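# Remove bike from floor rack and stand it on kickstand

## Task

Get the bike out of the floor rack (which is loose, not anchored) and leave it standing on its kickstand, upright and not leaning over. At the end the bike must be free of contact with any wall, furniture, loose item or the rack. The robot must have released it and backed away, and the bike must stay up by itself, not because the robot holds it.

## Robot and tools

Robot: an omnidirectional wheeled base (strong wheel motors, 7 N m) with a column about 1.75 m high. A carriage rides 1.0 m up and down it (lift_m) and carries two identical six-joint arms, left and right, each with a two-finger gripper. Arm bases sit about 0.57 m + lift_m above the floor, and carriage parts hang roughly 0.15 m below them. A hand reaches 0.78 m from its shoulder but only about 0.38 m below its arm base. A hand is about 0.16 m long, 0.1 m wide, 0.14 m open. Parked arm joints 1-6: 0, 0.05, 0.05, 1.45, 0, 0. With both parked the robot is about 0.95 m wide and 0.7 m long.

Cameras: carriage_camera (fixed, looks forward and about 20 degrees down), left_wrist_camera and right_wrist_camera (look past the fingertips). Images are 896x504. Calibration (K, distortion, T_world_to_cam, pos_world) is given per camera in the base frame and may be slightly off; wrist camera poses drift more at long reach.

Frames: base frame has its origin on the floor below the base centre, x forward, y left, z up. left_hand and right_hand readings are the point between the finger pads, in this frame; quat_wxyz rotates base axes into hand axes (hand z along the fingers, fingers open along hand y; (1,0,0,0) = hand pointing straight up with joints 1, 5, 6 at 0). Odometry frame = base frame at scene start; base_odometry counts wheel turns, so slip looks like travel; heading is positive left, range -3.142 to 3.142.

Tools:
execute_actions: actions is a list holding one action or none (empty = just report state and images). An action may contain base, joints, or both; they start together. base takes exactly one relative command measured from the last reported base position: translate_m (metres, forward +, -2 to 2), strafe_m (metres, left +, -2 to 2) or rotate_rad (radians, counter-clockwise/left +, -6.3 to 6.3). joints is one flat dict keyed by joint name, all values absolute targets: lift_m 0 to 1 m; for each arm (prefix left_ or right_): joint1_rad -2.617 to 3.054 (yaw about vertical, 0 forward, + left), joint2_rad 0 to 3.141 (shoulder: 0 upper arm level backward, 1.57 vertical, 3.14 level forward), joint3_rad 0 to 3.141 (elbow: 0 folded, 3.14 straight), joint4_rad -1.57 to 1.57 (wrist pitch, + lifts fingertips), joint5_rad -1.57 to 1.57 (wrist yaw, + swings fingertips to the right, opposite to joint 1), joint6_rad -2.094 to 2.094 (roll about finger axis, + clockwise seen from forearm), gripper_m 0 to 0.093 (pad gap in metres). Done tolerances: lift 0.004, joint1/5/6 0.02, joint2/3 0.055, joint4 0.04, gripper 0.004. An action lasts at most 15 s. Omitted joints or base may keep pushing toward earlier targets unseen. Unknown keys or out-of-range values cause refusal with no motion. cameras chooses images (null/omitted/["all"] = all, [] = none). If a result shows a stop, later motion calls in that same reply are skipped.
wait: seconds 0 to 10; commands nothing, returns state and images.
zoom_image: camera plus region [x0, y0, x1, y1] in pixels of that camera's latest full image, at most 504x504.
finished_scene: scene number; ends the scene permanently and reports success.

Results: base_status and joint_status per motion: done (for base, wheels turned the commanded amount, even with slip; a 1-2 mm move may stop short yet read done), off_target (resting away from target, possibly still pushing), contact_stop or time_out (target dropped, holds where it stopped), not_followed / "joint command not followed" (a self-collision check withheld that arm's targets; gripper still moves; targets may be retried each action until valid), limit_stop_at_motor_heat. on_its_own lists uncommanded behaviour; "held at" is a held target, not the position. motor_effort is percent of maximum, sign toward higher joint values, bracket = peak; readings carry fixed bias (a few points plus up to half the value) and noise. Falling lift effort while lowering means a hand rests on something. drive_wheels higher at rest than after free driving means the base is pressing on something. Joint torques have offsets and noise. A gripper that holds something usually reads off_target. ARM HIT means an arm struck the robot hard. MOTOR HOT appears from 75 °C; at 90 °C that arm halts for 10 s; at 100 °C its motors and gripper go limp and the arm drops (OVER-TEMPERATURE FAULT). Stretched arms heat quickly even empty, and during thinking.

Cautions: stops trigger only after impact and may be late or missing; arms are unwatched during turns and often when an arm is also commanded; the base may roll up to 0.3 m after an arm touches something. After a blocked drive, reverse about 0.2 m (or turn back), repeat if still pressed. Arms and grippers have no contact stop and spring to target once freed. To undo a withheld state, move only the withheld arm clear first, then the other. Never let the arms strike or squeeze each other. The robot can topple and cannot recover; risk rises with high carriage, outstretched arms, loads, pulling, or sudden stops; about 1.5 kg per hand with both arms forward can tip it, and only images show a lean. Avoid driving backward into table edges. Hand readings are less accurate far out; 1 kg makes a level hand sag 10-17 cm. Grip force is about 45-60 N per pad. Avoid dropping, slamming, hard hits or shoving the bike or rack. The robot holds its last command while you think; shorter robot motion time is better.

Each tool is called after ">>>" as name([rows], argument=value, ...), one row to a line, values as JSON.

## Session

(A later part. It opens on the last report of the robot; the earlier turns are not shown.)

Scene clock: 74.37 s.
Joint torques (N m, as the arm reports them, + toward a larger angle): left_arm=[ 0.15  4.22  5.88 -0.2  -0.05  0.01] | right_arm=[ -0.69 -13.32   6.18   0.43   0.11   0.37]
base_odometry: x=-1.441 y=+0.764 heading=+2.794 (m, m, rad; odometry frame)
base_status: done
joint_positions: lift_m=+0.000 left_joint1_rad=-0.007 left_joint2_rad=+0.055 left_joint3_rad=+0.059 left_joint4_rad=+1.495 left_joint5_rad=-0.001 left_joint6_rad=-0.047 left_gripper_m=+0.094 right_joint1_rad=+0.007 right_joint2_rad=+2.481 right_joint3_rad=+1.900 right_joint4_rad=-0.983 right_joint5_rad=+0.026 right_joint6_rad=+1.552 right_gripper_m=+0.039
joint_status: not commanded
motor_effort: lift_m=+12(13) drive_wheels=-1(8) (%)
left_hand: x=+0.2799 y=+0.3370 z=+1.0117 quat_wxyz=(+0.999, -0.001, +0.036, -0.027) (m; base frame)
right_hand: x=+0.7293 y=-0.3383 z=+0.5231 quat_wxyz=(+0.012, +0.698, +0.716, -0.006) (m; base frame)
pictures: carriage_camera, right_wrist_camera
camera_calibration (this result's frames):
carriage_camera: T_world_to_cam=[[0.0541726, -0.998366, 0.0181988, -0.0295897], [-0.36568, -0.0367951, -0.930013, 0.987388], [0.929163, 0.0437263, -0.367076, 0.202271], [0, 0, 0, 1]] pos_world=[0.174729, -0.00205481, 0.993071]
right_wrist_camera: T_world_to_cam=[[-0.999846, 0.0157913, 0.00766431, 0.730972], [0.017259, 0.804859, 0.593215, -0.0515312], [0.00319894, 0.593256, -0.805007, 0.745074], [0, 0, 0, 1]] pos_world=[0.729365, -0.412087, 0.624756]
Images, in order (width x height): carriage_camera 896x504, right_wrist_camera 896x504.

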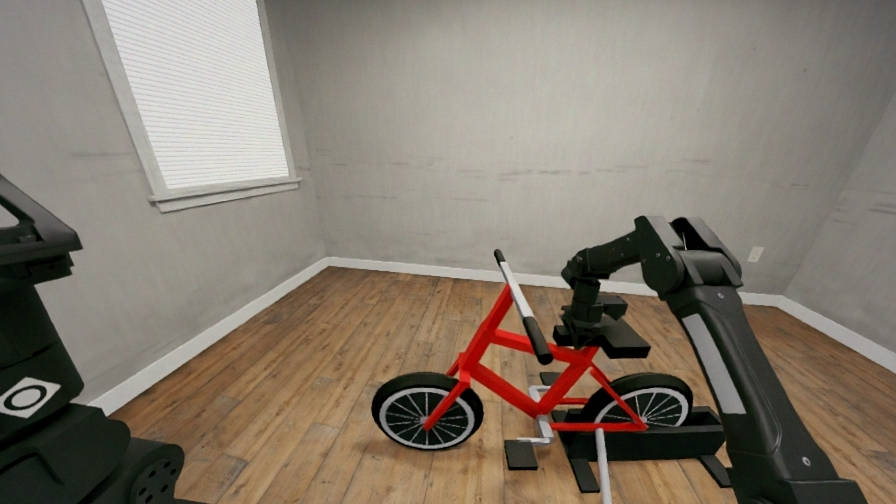

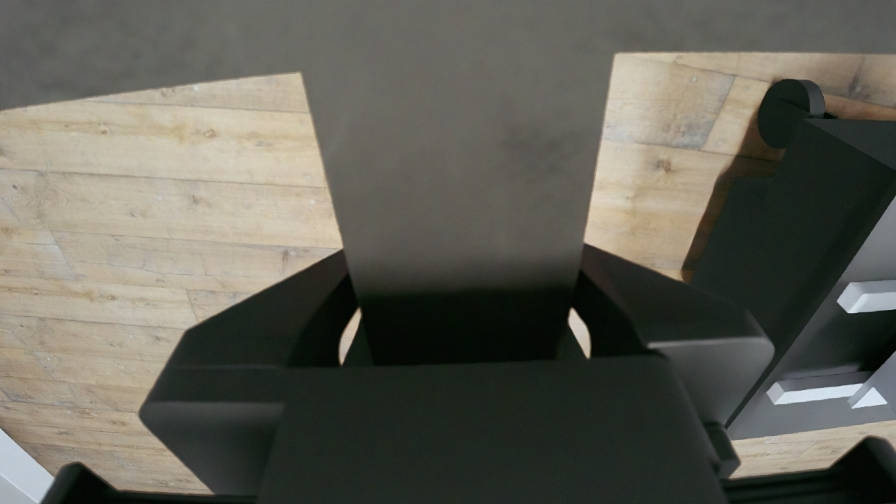

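>>> execute_actions([
  {"base":{"strafe_m":0.13}},
], cameras=["carriage_camera"])

Scene clock: 82.83 s.
Joint torques (N m, as the arm reports them, + toward a larger angle): left_arm=[ 0.1   4.27  5.92 -0.18 -0.06  0.01] | right_arm=[ -0.14 -13.31   6.2    0.46  -0.02   0.41]
base_odometry: x=-1.485 y=+0.642 heading=+2.794 (m, m, rad; odometry frame)
base_status: done
joint_positions: lift_m=+0.000 left_joint1_rad=-0.007 left_joint2_rad=+0.055 left_joint3_rad=+0.059 left_joint4_rad=+1.495 left_joint5_rad=-0.001 left_joint6_rad=-0.047 left_gripper_m=+0.094 right_joint1_rad=-0.001 right_joint2_rad=+2.481 right_joint3_rad=+1.900 right_joint4_rad=-0.986 right_joint5_rad=+0.043 right_joint6_rad=+1.543 right_gripper_m=+0.039
joint_status: not commanded
motor_effort: lift_m=+16(15) drive_wheels=-2(6) (%)
left_hand: x=+0.2799 y=+0.3370 z=+1.0117 quat_wxyz=(+0.999, -0.001, +0.036, -0.027) (m; base frame)
right_hand: x=+0.7284 y=-0.3448 z=+0.5232 quat_wxyz=(+0.017, +0.697, +0.716, -0.014) (m; base frame)
pictures: carriage_camera
camera_calibration (this result's frames):
carriage_camera: T_world_to_cam=[[0.0541726, -0.998366, 0.0181988, -0.0295897], [-0.36568, -0.0367951, -0.930013, 0.987388], [0.929163, 0.0437263, -0.367076, 0.202271], [0, 0, 0, 1]] pos_world=[0.174729, -0.00205481, 0.993071]
Images, in order (width x height): carriage_camera 896x504.

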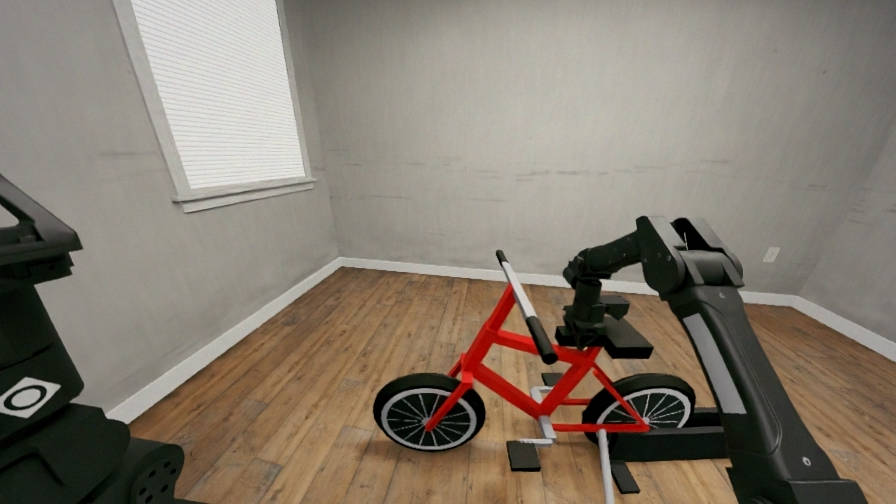

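>>> execute_actions([
  {"base":{"strafe_m":0.22}},
], cameras=["carriage_camera"])

>>> execute_actions([
  {"base":{"strafe_m":0.22}},
], cameras=["carriage_camera","right_wrist_camera"])

Scene clock: 87.80 s.
Joint torques (N m, as the arm reports them, + toward a larger angle): left_arm=[ 0.13  4.16  5.94 -0.19 -0.02  0.02] | right_arm=[ -0.3  -13.8    6.21   0.45  -0.21   0.42]
base_odometry: x=-1.531 y=+0.516 heading=+2.793 (m, m, rad; odometry frame)
base_status: strafe_m contact_stop (by the wheels' count: +0.135 of +0.220)
joint_positions: lift_m=+0.000 left_joint1_rad=-0.007 left_joint2_rad=+0.055 left_joint3_rad=+0.058 left_joint4_rad=+1.496 left_joint5_rad=-0.004 left_joint6_rad=-0.047 left_gripper_m=+0.094 right_joint1_rad=+0.001 right_joint2_rad=+2.487 right_joint3_rad=+1.900 right_joint4_rad=-0.984 right_joint5_rad=+0.064 right_joint6_rad=+1.545 right_gripper_m=+0.039
joint_status: not commanded
motor_effort: lift_m=+13(14) drive_wheels=-1(17) (%)
left_hand: x=+0.2799 y=+0.3375 z=+1.0115 quat_wxyz=(+0.999, -0.003, +0.036, -0.027) (m; base frame)
right_hand: x=+0.7281 y=-0.3476 z=+0.5207 quat_wxyz=(+0.023, +0.697, +0.716, -0.023) (m; base frame)
pictures: carriage_camera
camera_calibration (this result's frames):
carriage_camera: T_world_to_cam=[[0.0541726, -0.998366, 0.0181988, -0.0295897], [-0.36568, -0.0367951, -0.930013, 0.987387], [0.929163, 0.0437263, -0.367076, 0.20227], [0, 0, 0, 1]] pos_world=[0.174729, -0.00205481, 0.99307]
Images, in order (width x height): carriage_camera 896x504.

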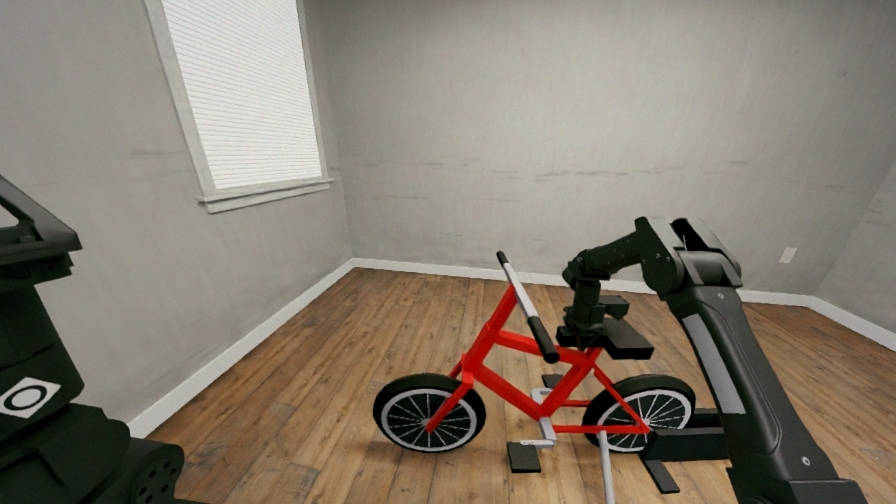

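not run: a stop came earlier in this reply.

>>> execute_actions([
  {"base":{"strafe_m":0.13},"joints":{"right_joint1_rad":0.0}},
], cameras=["carriage_camera"])

>>> execute_actions([
  {"base":{"strafe_m":0.15},"joints":{"right_joint1_rad":0.0}},
], cameras=["carriage_camera","right_wrist_camera"])

Scene clock: 94.93 s.
Joint torques (N m, as the arm reports them, + toward a larger angle): left_arm=[ 0.11  4.24  6.   -0.2  -0.01  0.01] | right_arm=[ -0.62 -13.8    6.13   0.44  -0.02   0.33]
base_odometry: x=-1.576 y=+0.394 heading=+2.793 (m, m, rad; odometry frame)
base_status: done
joint_positions: lift_m=+0.000 left_joint1_rad=-0.007 left_joint2_rad=+0.055 left_joint3_rad=+0.058 left_joint4_rad=+1.496 left_joint5_rad=-0.004 left_joint6_rad=-0.047 left_gripper_m=+0.094 right_joint1_rad=+0.010 right_joint2_rad=+2.487 right_joint3_rad=+1.900 right_joint4_rad=-0.986 right_joint5_rad=+0.039 right_joint6_rad=+1.552 right_gripper_m=+0.039
joint_status: all done
motor_effort: lift_m=+13(14) drive_wheels=-2(4) (%)
left_hand: x=+0.2799 y=+0.3375 z=+1.0115 quat_wxyz=(+0.999, -0.003, +0.036, -0.027) (m; base frame)
right_hand: x=+0.7274 y=-0.3390 z=+0.5204 quat_wxyz=(+0.013, +0.697, +0.717, -0.014) (m; base frame)
pictures: carriage_camera
camera_calibration (this result's frames):
carriage_camera: T_world_to_cam=[[0.0541726, -0.998366, 0.0181988, -0.0295897], [-0.36568, -0.0367951, -0.930013, 0.987387], [0.929163, 0.0437263, -0.367076, 0.20227], [0, 0, 0, 1]] pos_world=[0.174729, -0.00205481, 0.99307]
Images, in order (width x height): carriage_camera 896x504.

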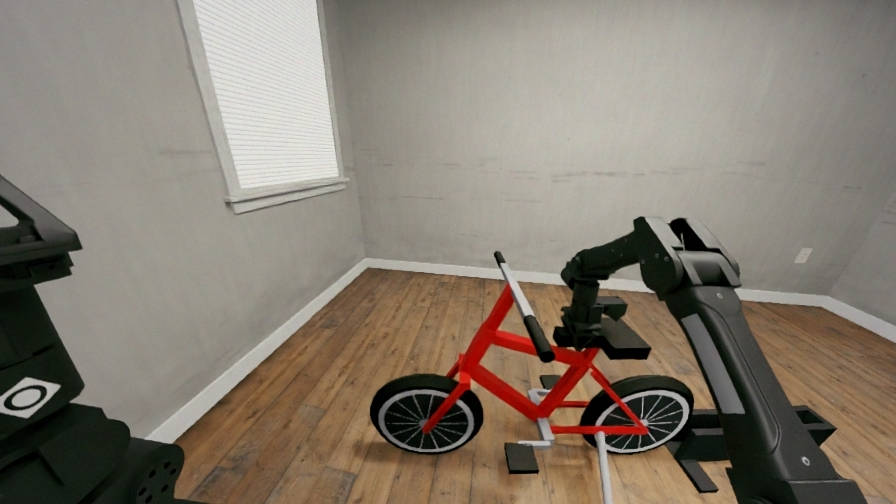

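Scene clock: 96.77 s.
Joint torques (N m, as the arm reports them, + toward a larger angle): left_arm=[ 0.11  4.32  5.83 -0.2  -0.02  0.01] | right_arm=[ -0.75 -13.82   6.15   0.46   0.11   0.35]
base_odometry: x=-1.627 y=+0.253 heading=+2.793 (m, m, rad; odometry frame)
base_status: done
joint_positions: lift_m=+0.000 left_joint1_rad=-0.007 left_joint2_rad=+0.055 left_joint3_rad=+0.058 left_joint4_rad=+1.496 left_joint5_rad=-0.004 left_joint6_rad=-0.047 left_gripper_m=+0.094 right_joint1_rad=+0.013 right_joint2_rad=+2.487 right_joint3_rad=+1.900 right_joint4_rad=-0.989 right_joint5_rad=+0.026 right_joint6_rad=+1.554 right_gripper_m=+0.039
joint_status: all done
motor_effort: lift_m=+13(14) drive_wheels=-1(5) (%)
left_hand: x=+0.2799 y=+0.3375 z=+1.0115 quat_wxyz=(+0.999, -0.003, +0.036, -0.027) (m; base frame)
right_hand: x=+0.7268 y=-0.3353 z=+0.5204 quat_wxyz=(+0.007, +0.696, +0.718, -0.011) (m; base frame)
pictures: carriage_camera, right_wrist_camera
camera_calibration (this result's frames):
carriage_camera: T_world_to_cam=[[0.0541726, -0.998366, 0.0181988, -0.0295897], [-0.36568, -0.0367951, -0.930013, 0.987387], [0.929163, 0.0437263, -0.367076, 0.20227], [0, 0, 0, 1]] pos_world=[0.174729, -0.00205481, 0.99307]
right_wrist_camera: T_world_to_cam=[[-0.999741, 0.0112155, 0.0198183, 0.720476], [0.0207841, 0.805015, 0.59289, -0.0546247], [-0.00930446, 0.593148, -0.80504, 0.75017], [0, 0, 0, 1]] pos_world=[0.728404, -0.409069, 0.622024]
Images, in order (width x height): carriage_camera 896x504, right_wrist_camera 896x504.

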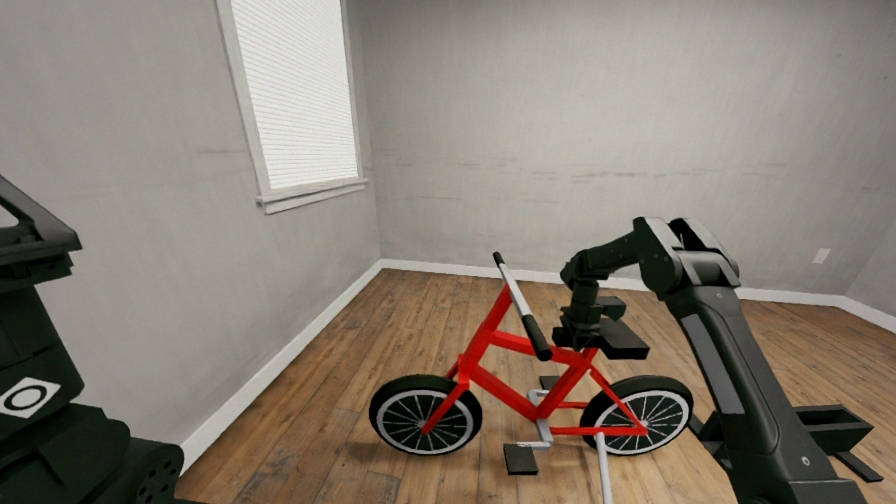

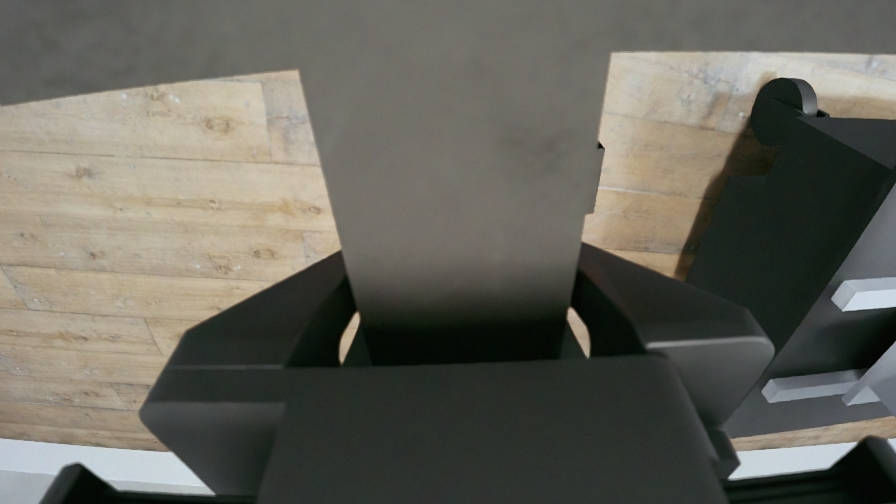

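>>> execute_actions([
  {"base":{"translate_m":-0.04},"joints":{"right_joint1_rad":0.013}},
])

Scene clock: 102.03 s.
Joint torques (N m, as the arm reports them, + toward a larger angle): left_arm=[ 0.12  4.25  5.92 -0.22 -0.01  0.03] | right_arm=[  0.37 -13.91   6.26   0.13   0.08   0.36]
base_odometry: x=-1.590 y=+0.239 heading=+2.793 (m, m, rad; odometry frame)
base_status: done
joint_positions: lift_m=+0.000 left_joint1_rad=-0.007 left_joint2_rad=+0.055 left_joint3_rad=+0.058 left_joint4_rad=+1.496 left_joint5_rad=-0.004 left_joint6_rad=-0.047 left_gripper_m=+0.094 right_joint1_rad=+0.009 right_joint2_rad=+2.487 right_joint3_rad=+1.900 right_joint4_rad=-0.943 right_joint5_rad=+0.031 right_joint6_rad=+1.548 right_gripper_m=+0.039
joint_status: all done
motor_effort: lift_m=+14(14) drive_wheels=-1(4) (%)
left_hand: x=+0.2799 y=+0.3375 z=+1.0115 quat_wxyz=(+0.999, -0.003, +0.036, -0.027) (m; base frame)
right_hand: x=+0.7381 y=-0.3379 z=+0.5206 quat_wxyz=(+0.026, +0.696, +0.718, +0.004) (m; base frame)
pictures: carriage_camera, left_wrist_camera, right_wrist_camera
camera_calibration (this result's frames):
carriage_camera: T_world_to_cam=[[0.0541726, -0.998366, 0.0181988, -0.0295897], [-0.36568, -0.0367951, -0.930013, 0.987387], [0.929163, 0.0437263, -0.367076, 0.20227], [0, 0, 0, 1]] pos_world=[0.174729, -0.00205481, 0.99307]
left_wrist_camera: T_world_to_cam=[[-0.0875438, -0.996015, -0.017052, 0.377193], [0.757686, -0.0554636, -0.650258, 0.470065], [0.646721, -0.0698461, 0.759522, -0.797937], [0, 0, 0, 1]] pos_world=[0.192902, 0.346028, 0.918146]
right_wrist_camera: T_world_to_cam=[[-0.999614, 0.00901248, -0.0262692, 0.755007], [-0.00819926, 0.807948, 0.589197, -0.0286105], [0.0265343, 0.589185, -0.807562, 0.725523], [0, 0, 0, 1]] pos_world=[0.73523, -0.411156, 0.622596]
Images, in order (width x height): carriage_camera 896x504, left_wrist_camera 896x504, right_wrist_camera 896x504.

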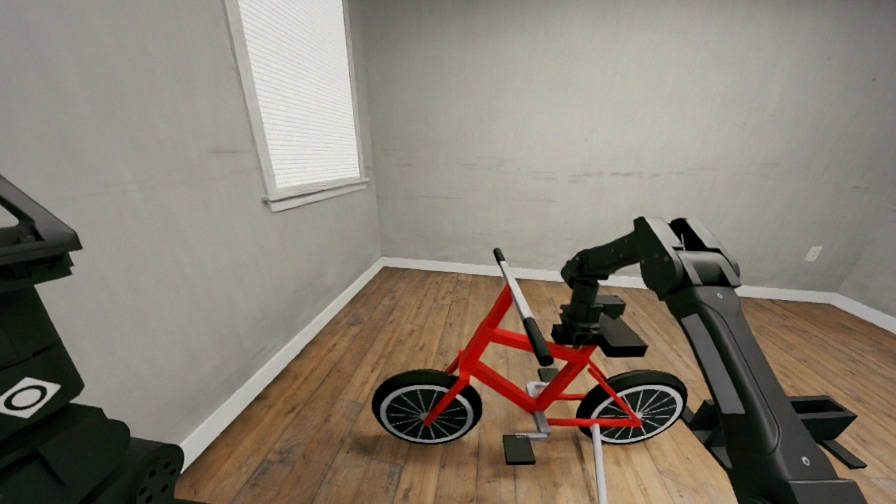

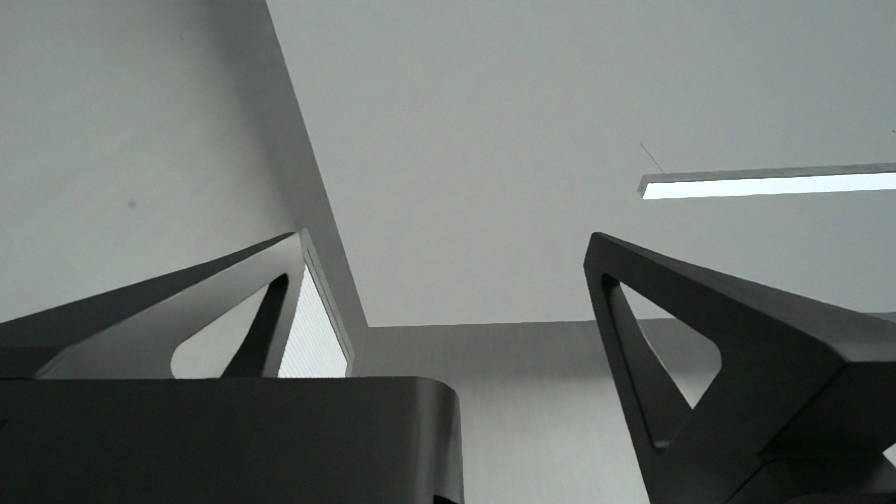

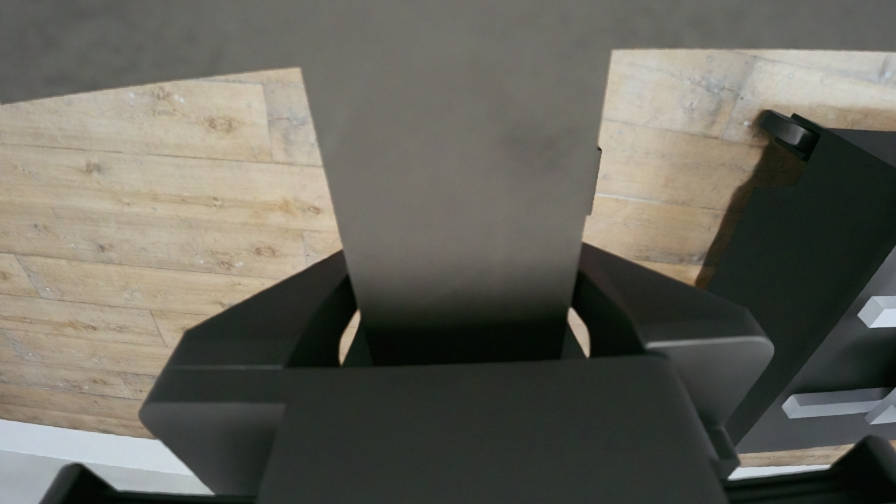

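>>> execute_actions([
  {"joints":{"right_gripper_m":0.093}},
])

Scene clock: 107.17 s.
Joint torques (N m, as the arm reports them, + toward a larger angle): left_arm=[ 0.13  4.27  5.92 -0.2  -0.01  0.02] | right_arm=[  0.36 -14.16   6.7    1.03   0.02   0.22]
base_odometry: x=-1.590 y=+0.239 heading=+2.793 (m, m, rad; odometry frame)
base_status: not commanded
joint_positions: lift_m=+0.000 left_joint1_rad=-0.007 left_joint2_rad=+0.055 left_joint3_rad=+0.058 left_joint4_rad=+1.496 left_joint5_rad=-0.004 left_joint6_rad=-0.047 left_gripper_m=+0.094 right_joint1_rad=+0.009 right_joint2_rad=+2.495 right_joint3_rad=+1.888 right_joint4_rad=-1.077 right_joint5_rad=+0.037 right_joint6_rad=+1.560 right_gripper_m=+0.093
joint_status: all done
motor_effort: lift_m=+14(15) drive_wheels=-2(1) (%)
left_hand: x=+0.2800 y=+0.3375 z=+1.0115 quat_wxyz=(+0.999, -0.003, +0.036, -0.027) (m; base frame)
right_hand: x=+0.6994 y=-0.3393 z=+0.5152 quat_wxyz=(-0.027, +0.698, +0.714, -0.053) (m; base frame)
pictures: carriage_camera, left_wrist_camera, right_wrist_camera
camera_calibration (this result's frames):
carriage_camera: T_world_to_cam=[[0.0541726, -0.998366, 0.0181988, -0.0295897], [-0.36568, -0.0367951, -0.930013, 0.987387], [0.929163, 0.0437263, -0.367076, 0.20227], [0, 0, 0, 1]] pos_world=[0.174729, -0.00205481, 0.99307]
left_wrist_camera: T_world_to_cam=[[-0.0875503, -0.996015, -0.0170214, 0.377171], [0.757438, -0.0554617, -0.650547, 0.470351], [0.64701, -0.0698483, 0.759275, -0.797824], [0, 0, 0, 1]] pos_world=[0.19296, 0.346028, 0.918173]
right_wrist_camera: T_world_to_cam=[[-0.991493, 0.0213757, 0.12839, 0.635007], [0.09212, 0.812109, 0.576188, -0.0866603], [-0.0919505, 0.583114, -0.80717, 0.803629], [0, 0, 0, 1]] pos_world=[0.711482, -0.411803, 0.617069]
Images, in order (width x height): carriage_camera 896x504, left_wrist_camera 896x504, right_wrist_camera 896x504.

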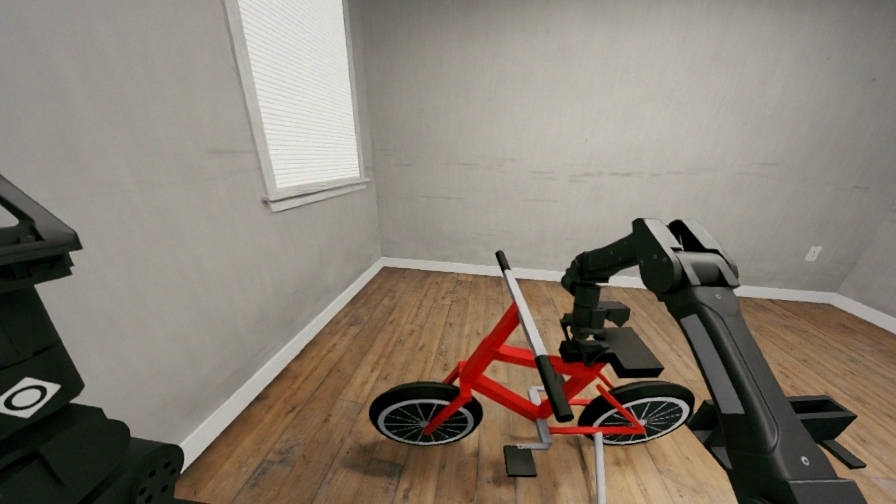

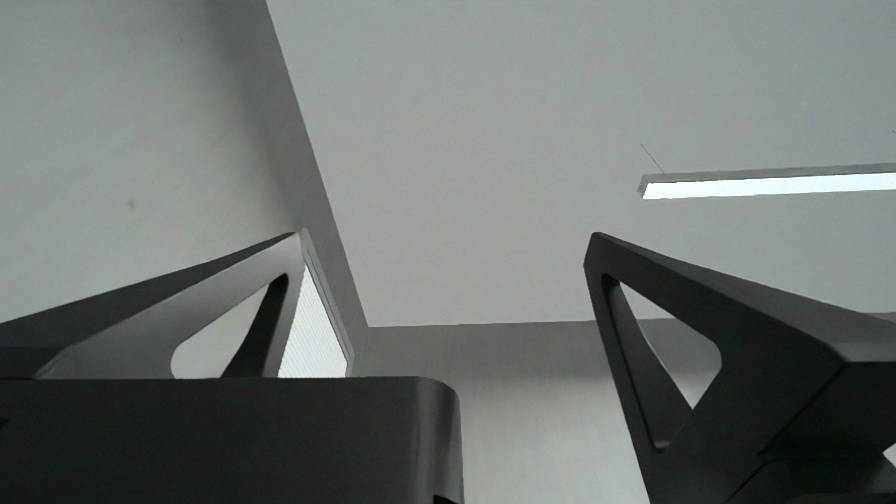

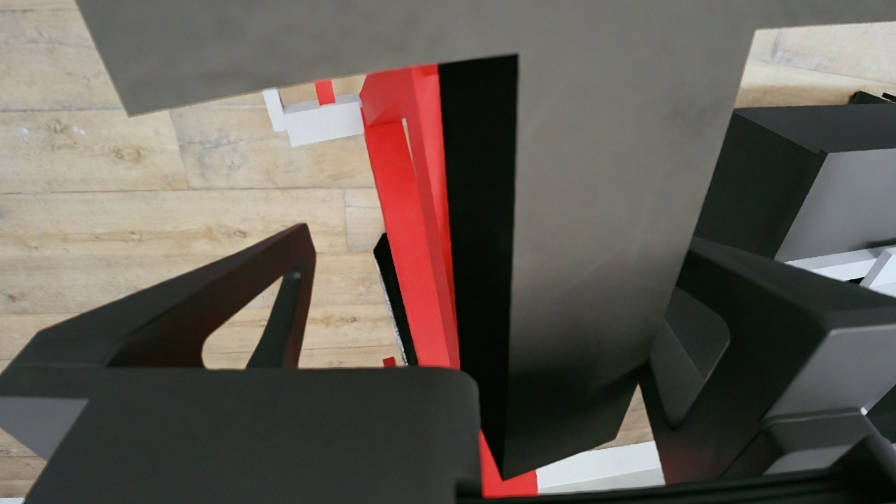

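>>> execute_actions([
  {"base":{"translate_m":-0.04},"joints":{"right_joint1_rad":0.01}},
], cameras=["carriage_camera","right_wrist_camera"])

>>> execute_actions([
  {"base":{"translate_m":-0.04},"joints":{"right_joint1_rad":0.01}},
], cameras=["carriage_camera","right_wrist_camera"])

Scene clock: 112.33 s.
Joint torques (N m, as the arm reports them, + toward a larger angle): left_arm=[ 0.09  4.19  5.89 -0.19 -0.03  0.01] | right_arm=[  0.1  -13.93   7.54   1.54  -0.02   0.23]
base_odometry: x=-1.552 y=+0.225 heading=+2.793 (m, m, rad; odometry frame)
base_status: done
joint_positions: lift_m=+0.000 left_joint1_rad=-0.007 left_joint2_rad=+0.055 left_joint3_rad=+0.058 left_joint4_rad=+1.496 left_joint5_rad=-0.004 left_joint6_rad=-0.047 left_gripper_m=+0.094 right_joint1_rad=+0.009 right_joint2_rad=+2.496 right_joint3_rad=+1.872 right_joint4_rad=-1.156 right_joint5_rad=+0.040 right_joint6_rad=+1.560 right_gripper_m=+0.093
joint_status: all done
motor_effort: lift_m=+13(13) drive_wheels=-2(3) (%)
left_hand: x=+0.2799 y=+0.3375 z=+1.0115 quat_wxyz=(+0.999, -0.003, +0.036, -0.027) (m; base frame)
right_hand: x=+0.6752 y=-0.3401 z=+0.5152 quat_wxyz=(-0.059, +0.695, +0.712, -0.088) (m; base frame)
pictures: carriage_camera, right_wrist_camera
camera_calibration (this result's frames):
carriage_camera: T_world_to_cam=[[0.0541726, -0.998366, 0.0181988, -0.0295897], [-0.36568, -0.0367951, -0.930013, 0.987387], [0.929163, 0.0437263, -0.367076, 0.20227], [0, 0, 0, 1]] pos_world=[0.174729, -0.00205481, 0.99307]
right_wrist_camera: T_world_to_cam=[[-0.975035, 0.0219603, 0.220962, 0.552402], [0.145586, 0.814593, 0.561465, -0.111427], [-0.167665, 0.579617, -0.797454, 0.84679], [0, 0, 0, 1]] pos_world=[0.696811, -0.412177, 0.615778]
Images, in order (width x height): carriage_camera 896x504, right_wrist_camera 896x504.

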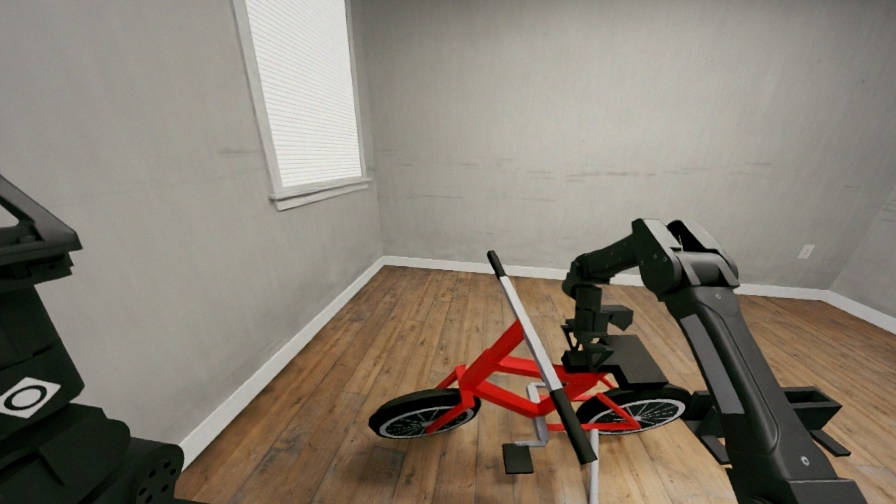

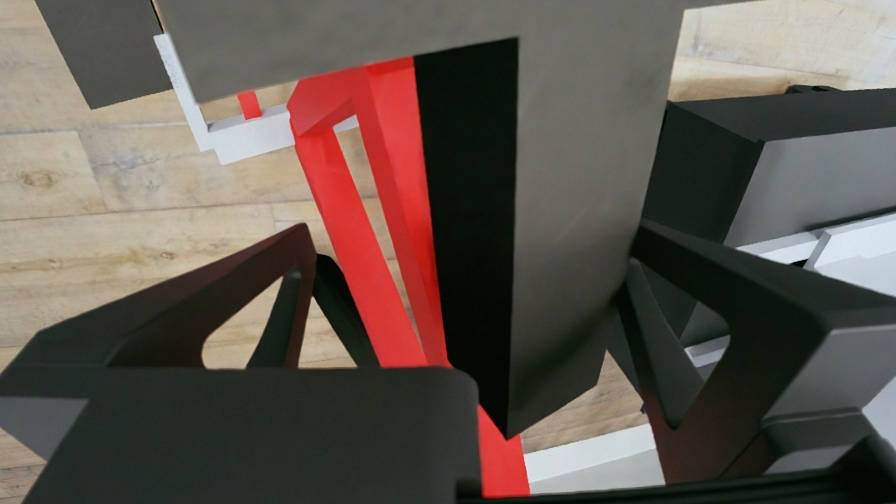

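Scene clock: 113.43 s.
Joint torques (N m, as the arm reports them, + toward a larger angle): left_arm=[ 0.13  4.18  5.86 -0.19 -0.01  0.01] | right_arm=[  0.18 -13.94   7.22   0.54  -0.02   0.18]
base_odometry: x=-1.515 y=+0.211 heading=+2.793 (m, m, rad; odometry frame)
base_status: done
joint_positions: lift_m=+0.000 left_joint1_rad=-0.007 left_joint2_rad=+0.055 left_joint3_rad=+0.058 left_joint4_rad=+1.496 left_joint5_rad=-0.004 left_joint6_rad=-0.047 left_gripper_m=+0.094 right_joint1_rad=+0.009 right_joint2_rad=+2.491 right_joint3_rad=+1.882 right_joint4_rad=-1.005 right_joint5_rad=+0.042 right_joint6_rad=+1.562 right_gripper_m=+0.093
joint_status: all done
motor_effort: lift_m=+14(13) drive_wheels=-1(7) (%)
left_hand: x=+0.2799 y=+0.3375 z=+1.0115 quat_wxyz=(+0.999, -0.003, +0.036, -0.027) (m; base frame)
right_hand: x=+0.7158 y=-0.3399 z=+0.5144 quat_wxyz=(-0.001, +0.700, +0.714, -0.030) (m; base frame)
pictures: carriage_camera, right_wrist_camera
camera_calibration (this result's frames):
carriage_camera: T_world_to_cam=[[0.0541726, -0.998366, 0.0181988, -0.0295897], [-0.36568, -0.0367951, -0.930013, 0.987387], [0.929163, 0.0437263, -0.367076, 0.20227], [0, 0, 0, 1]] pos_world=[0.174729, -0.00205481, 0.99307]
right_wrist_camera: T_world_to_cam=[[-0.998026, 0.0232871, 0.0583319, 0.692742], [0.0527826, 0.814342, 0.57798, -0.0591975], [-0.0340427, 0.579917, -0.813964, 0.765815], [0, 0, 0, 1]] pos_world=[0.720569, -0.412035, 0.617152]
Images, in order (width x height): carriage_camera 896x504, right_wrist_camera 896x504.

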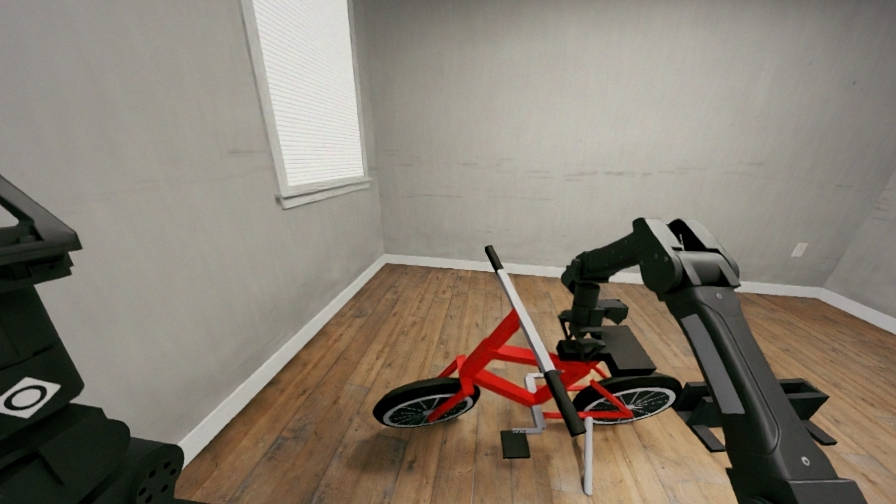

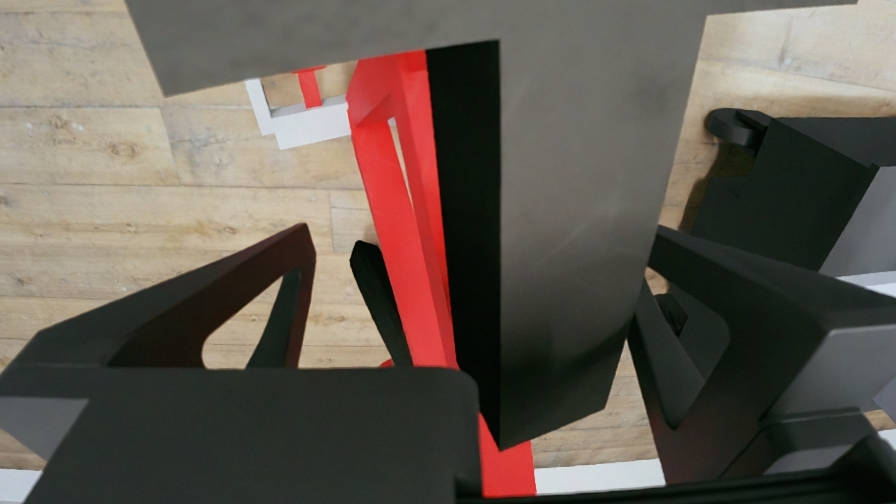

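>>> execute_actions([
  {"base":{"translate_m":-0.015}},
], cameras=[])

>>> execute_actions([
  {"joints":{"lift_m":0.25}},
], cameras=["carriage_camera"])

>>> execute_actions([
  {"base":{"translate_m":-0.5}},
], cameras=["carriage_camera"])

Scene clock: 118.73 s.
Joint torques (N m, as the arm reports them, + toward a larger angle): left_arm=[ 0.12  4.24  5.96 -0.19 -0.02  0.03] | right_arm=[  0.15 -13.96   7.28   0.39  -0.02   0.18]
base_odometry: x=-1.501 y=+0.206 heading=+2.793 (m, m, rad; odometry frame)
base_status: done
joint_positions: lift_m=+0.000 left_joint1_rad=-0.007 left_joint2_rad=+0.055 left_joint3_rad=+0.058 left_joint4_rad=+1.496 left_joint5_rad=-0.004 left_joint6_rad=-0.047 left_gripper_m=+0.094 right_joint1_rad=+0.009 right_joint2_rad=+2.490 right_joint3_rad=+1.882 right_joint4_rad=-0.983 right_joint5_rad=+0.042 right_joint6_rad=+1.563 right_gripper_m=+0.093
joint_status: not commanded
motor_effort: lift_m=+13(12) drive_wheels=-1(3) (%)
left_hand: x=+0.2799 y=+0.3375 z=+1.0115 quat_wxyz=(+0.999, -0.003, +0.036, -0.027) (m; base frame)
right_hand: x=+0.7215 y=-0.3399 z=+0.5149 quat_wxyz=(+0.008, +0.701, +0.713, -0.022) (m; base frame)
pictures: none
No camera images: the call's "cameras" was empty. Leave "cameras" out to get every camera's image.

Scene clock: 120.27 s.
Joint torques (N m, as the arm reports them, + toward a larger angle): left_arm=[ 0.06  4.2   5.85 -0.17 -0.02  0.01] | right_arm=[  0.14 -12.89   6.51   0.4   -0.02   0.17]
base_odometry: x=-1.501 y=+0.206 heading=+2.793 (m, m, rad; odometry frame)
base_status: not commanded
joint_positions: lift_m=+0.250 left_joint1_rad=-0.007 left_joint2_rad=+0.055 left_joint3_rad=+0.058 left_joint4_rad=+1.495 left_joint5_rad=-0.004 left_joint6_rad=-0.047 left_gripper_m=+0.094 right_joint1_rad=+0.009 right_joint2_rad=+2.475 right_joint3_rad=+1.894 right_joint4_rad=-0.976 right_joint5_rad=+0.042 right_joint6_rad=+1.563 right_gripper_m=+0.093
joint_status: all done
motor_effort: lift_m=+17(22) drive_wheels=-1(2) (%)
left_hand: x=+0.2801 y=+0.3375 z=+1.2609 quat_wxyz=(+0.999, -0.003, +0.036, -0.027) (m; base frame)
right_hand: x=+0.7299 y=-0.3398 z=+0.7736 quat_wxyz=(+0.020, +0.701, +0.713, -0.010) (m; base frame)
pictures: carriage_camera
camera_calibration (this result's frames):
carriage_camera: T_world_to_cam=[[0.0541726, -0.998366, 0.0181988, -0.0341285], [-0.36568, -0.0367951, -0.930013, 1.21934], [0.929163, 0.0437263, -0.367076, 0.29382], [0, 0, 0, 1]] pos_world=[0.174729, -0.00205481, 1.24247]
Images, in order (width x height): carriage_camera 896x504.

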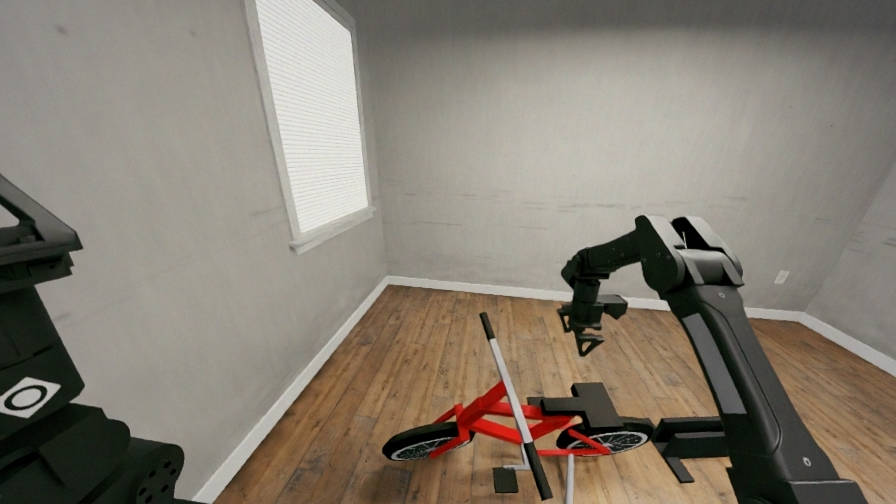

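Scene clock: 123.37 s.
Joint torques (N m, as the arm reports them, + toward a larger angle): left_arm=[ 0.07  4.22  5.91 -0.2  -0.03  0.  ] | right_arm=[  0.14 -12.97   6.51   0.37  -0.01   0.17]
base_odometry: x=-1.031 y=+0.035 heading=+2.794 (m, m, rad; odometry frame)
base_status: done
joint_positions: lift_m=+0.250 left_joint1_rad=-0.007 left_joint2_rad=+0.055 left_joint3_rad=+0.058 left_joint4_rad=+1.496 left_joint5_rad=-0.004 left_joint6_rad=-0.047 left_gripper_m=+0.094 right_joint1_rad=+0.009 right_joint2_rad=+2.475 right_joint3_rad=+1.894 right_joint4_rad=-0.975 right_joint5_rad=+0.042 right_joint6_rad=+1.563 right_gripper_m=+0.093
joint_status: not commanded
motor_effort: lift_m=+19(17) drive_wheels=-1(8) (%)
left_hand: x=+0.2799 y=+0.3375 z=+1.2609 quat_wxyz=(+0.999, -0.003, +0.036, -0.027) (m; base frame)
right_hand: x=+0.7300 y=-0.3398 z=+0.7736 quat_wxyz=(+0.020, +0.701, +0.713, -0.010) (m; base frame)
pictures: carriage_camera
camera_calibration (this result's frames):
carriage_camera: T_world_to_cam=[[0.0541726, -0.998366, 0.0181988, -0.0341285], [-0.36568, -0.0367951, -0.930013, 1.21934], [0.929163, 0.0437263, -0.367076, 0.29382], [0, 0, 0, 1]] pos_world=[0.174729, -0.00205481, 1.24247]
Images, in order (width x height): carriage_camera 896x504.

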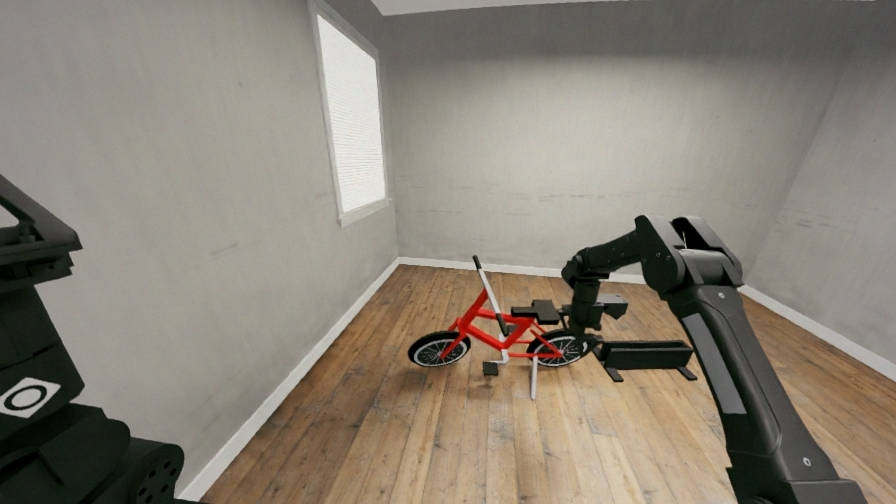

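>>> execute_actions([
  {"joints":{"right_joint2_rad":0.05,"right_joint3_rad":0.05,"right_joint4_rad":1.45,"right_joint6_rad":0}},
], cameras=["carriage_camera"])

>>> zoom_image(camera="carriage_camera", region=[500,290,720,410])

Scene clock: 129.10 s.
Joint torques (N m, as the arm reports them, + toward a larger angle): left_arm=[ 0.12  4.21  5.92 -0.2  -0.02  0.01] | right_arm=[ 0.17  3.12  4.52 -0.13 -0.13 -0.03]
base_odometry: x=-1.031 y=+0.035 heading=+2.794 (m, m, rad; odometry frame)
base_status: not commanded
joint_positions: lift_m=+0.250 left_joint1_rad=-0.007 left_joint2_rad=+0.055 left_joint3_rad=+0.058 left_joint4_rad=+1.496 left_joint5_rad=-0.004 left_joint6_rad=-0.047 left_gripper_m=+0.094 right_joint1_rad=+0.009 right_joint2_rad=+0.061 right_joint3_rad=+0.073 right_joint4_rad=+1.454 right_joint5_rad=+0.042 right_joint6_rad=+0.007 right_gripper_m=+0.093
joint_status: all done
motor_effort: lift_m=+17(17) drive_wheels=+0(1) (%)
left_hand: x=+0.2799 y=+0.3375 z=+1.2609 quat_wxyz=(+0.999, -0.003, +0.036, -0.027) (m; base frame)
right_hand: x=+0.2878 y=-0.3439 z=+1.2638 quat_wxyz=(+0.998, +0.021, +0.053, +0.007) (m; base frame)
pictures: carriage_camera
camera_calibration (this result's frames):
carriage_camera: T_world_to_cam=[[0.0541726, -0.998366, 0.0181988, -0.0341285], [-0.36568, -0.0367951, -0.930013, 1.21934], [0.929163, 0.0437263, -0.367076, 0.29382], [0, 0, 0, 1]] pos_world=[0.174729, -0.00205481, 1.24247]
Images, in order (width x height): carriage_camera 896x504.

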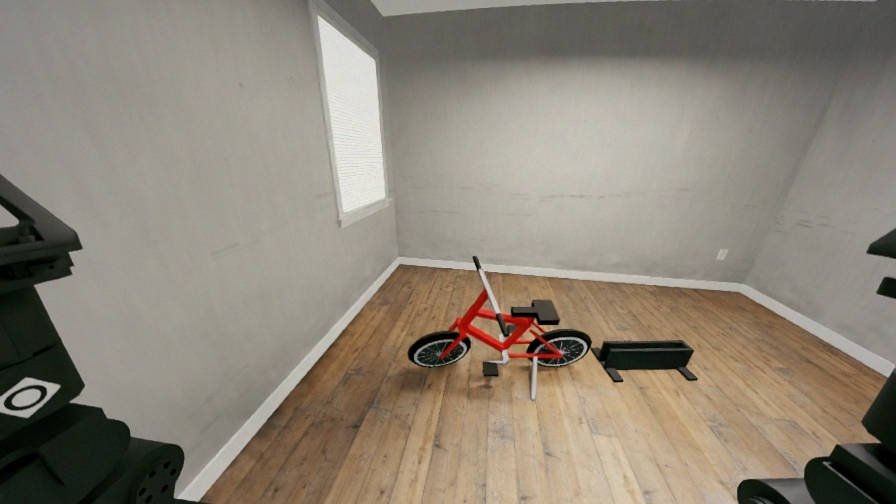

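Region (500, 290, 720, 410) of carriage_camera's 896x504 image, scaled by 2.291, with more detail than that image has; it fills the top 275 rows of this view, and the rest is white.

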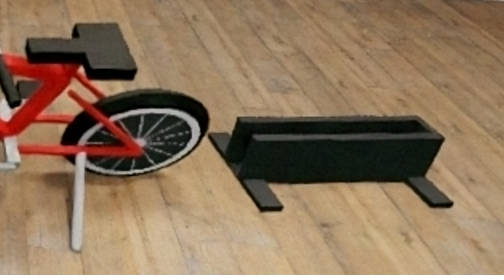

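Clear.

>>> finished_scene(scene=1)

The scene is finished: the task was done.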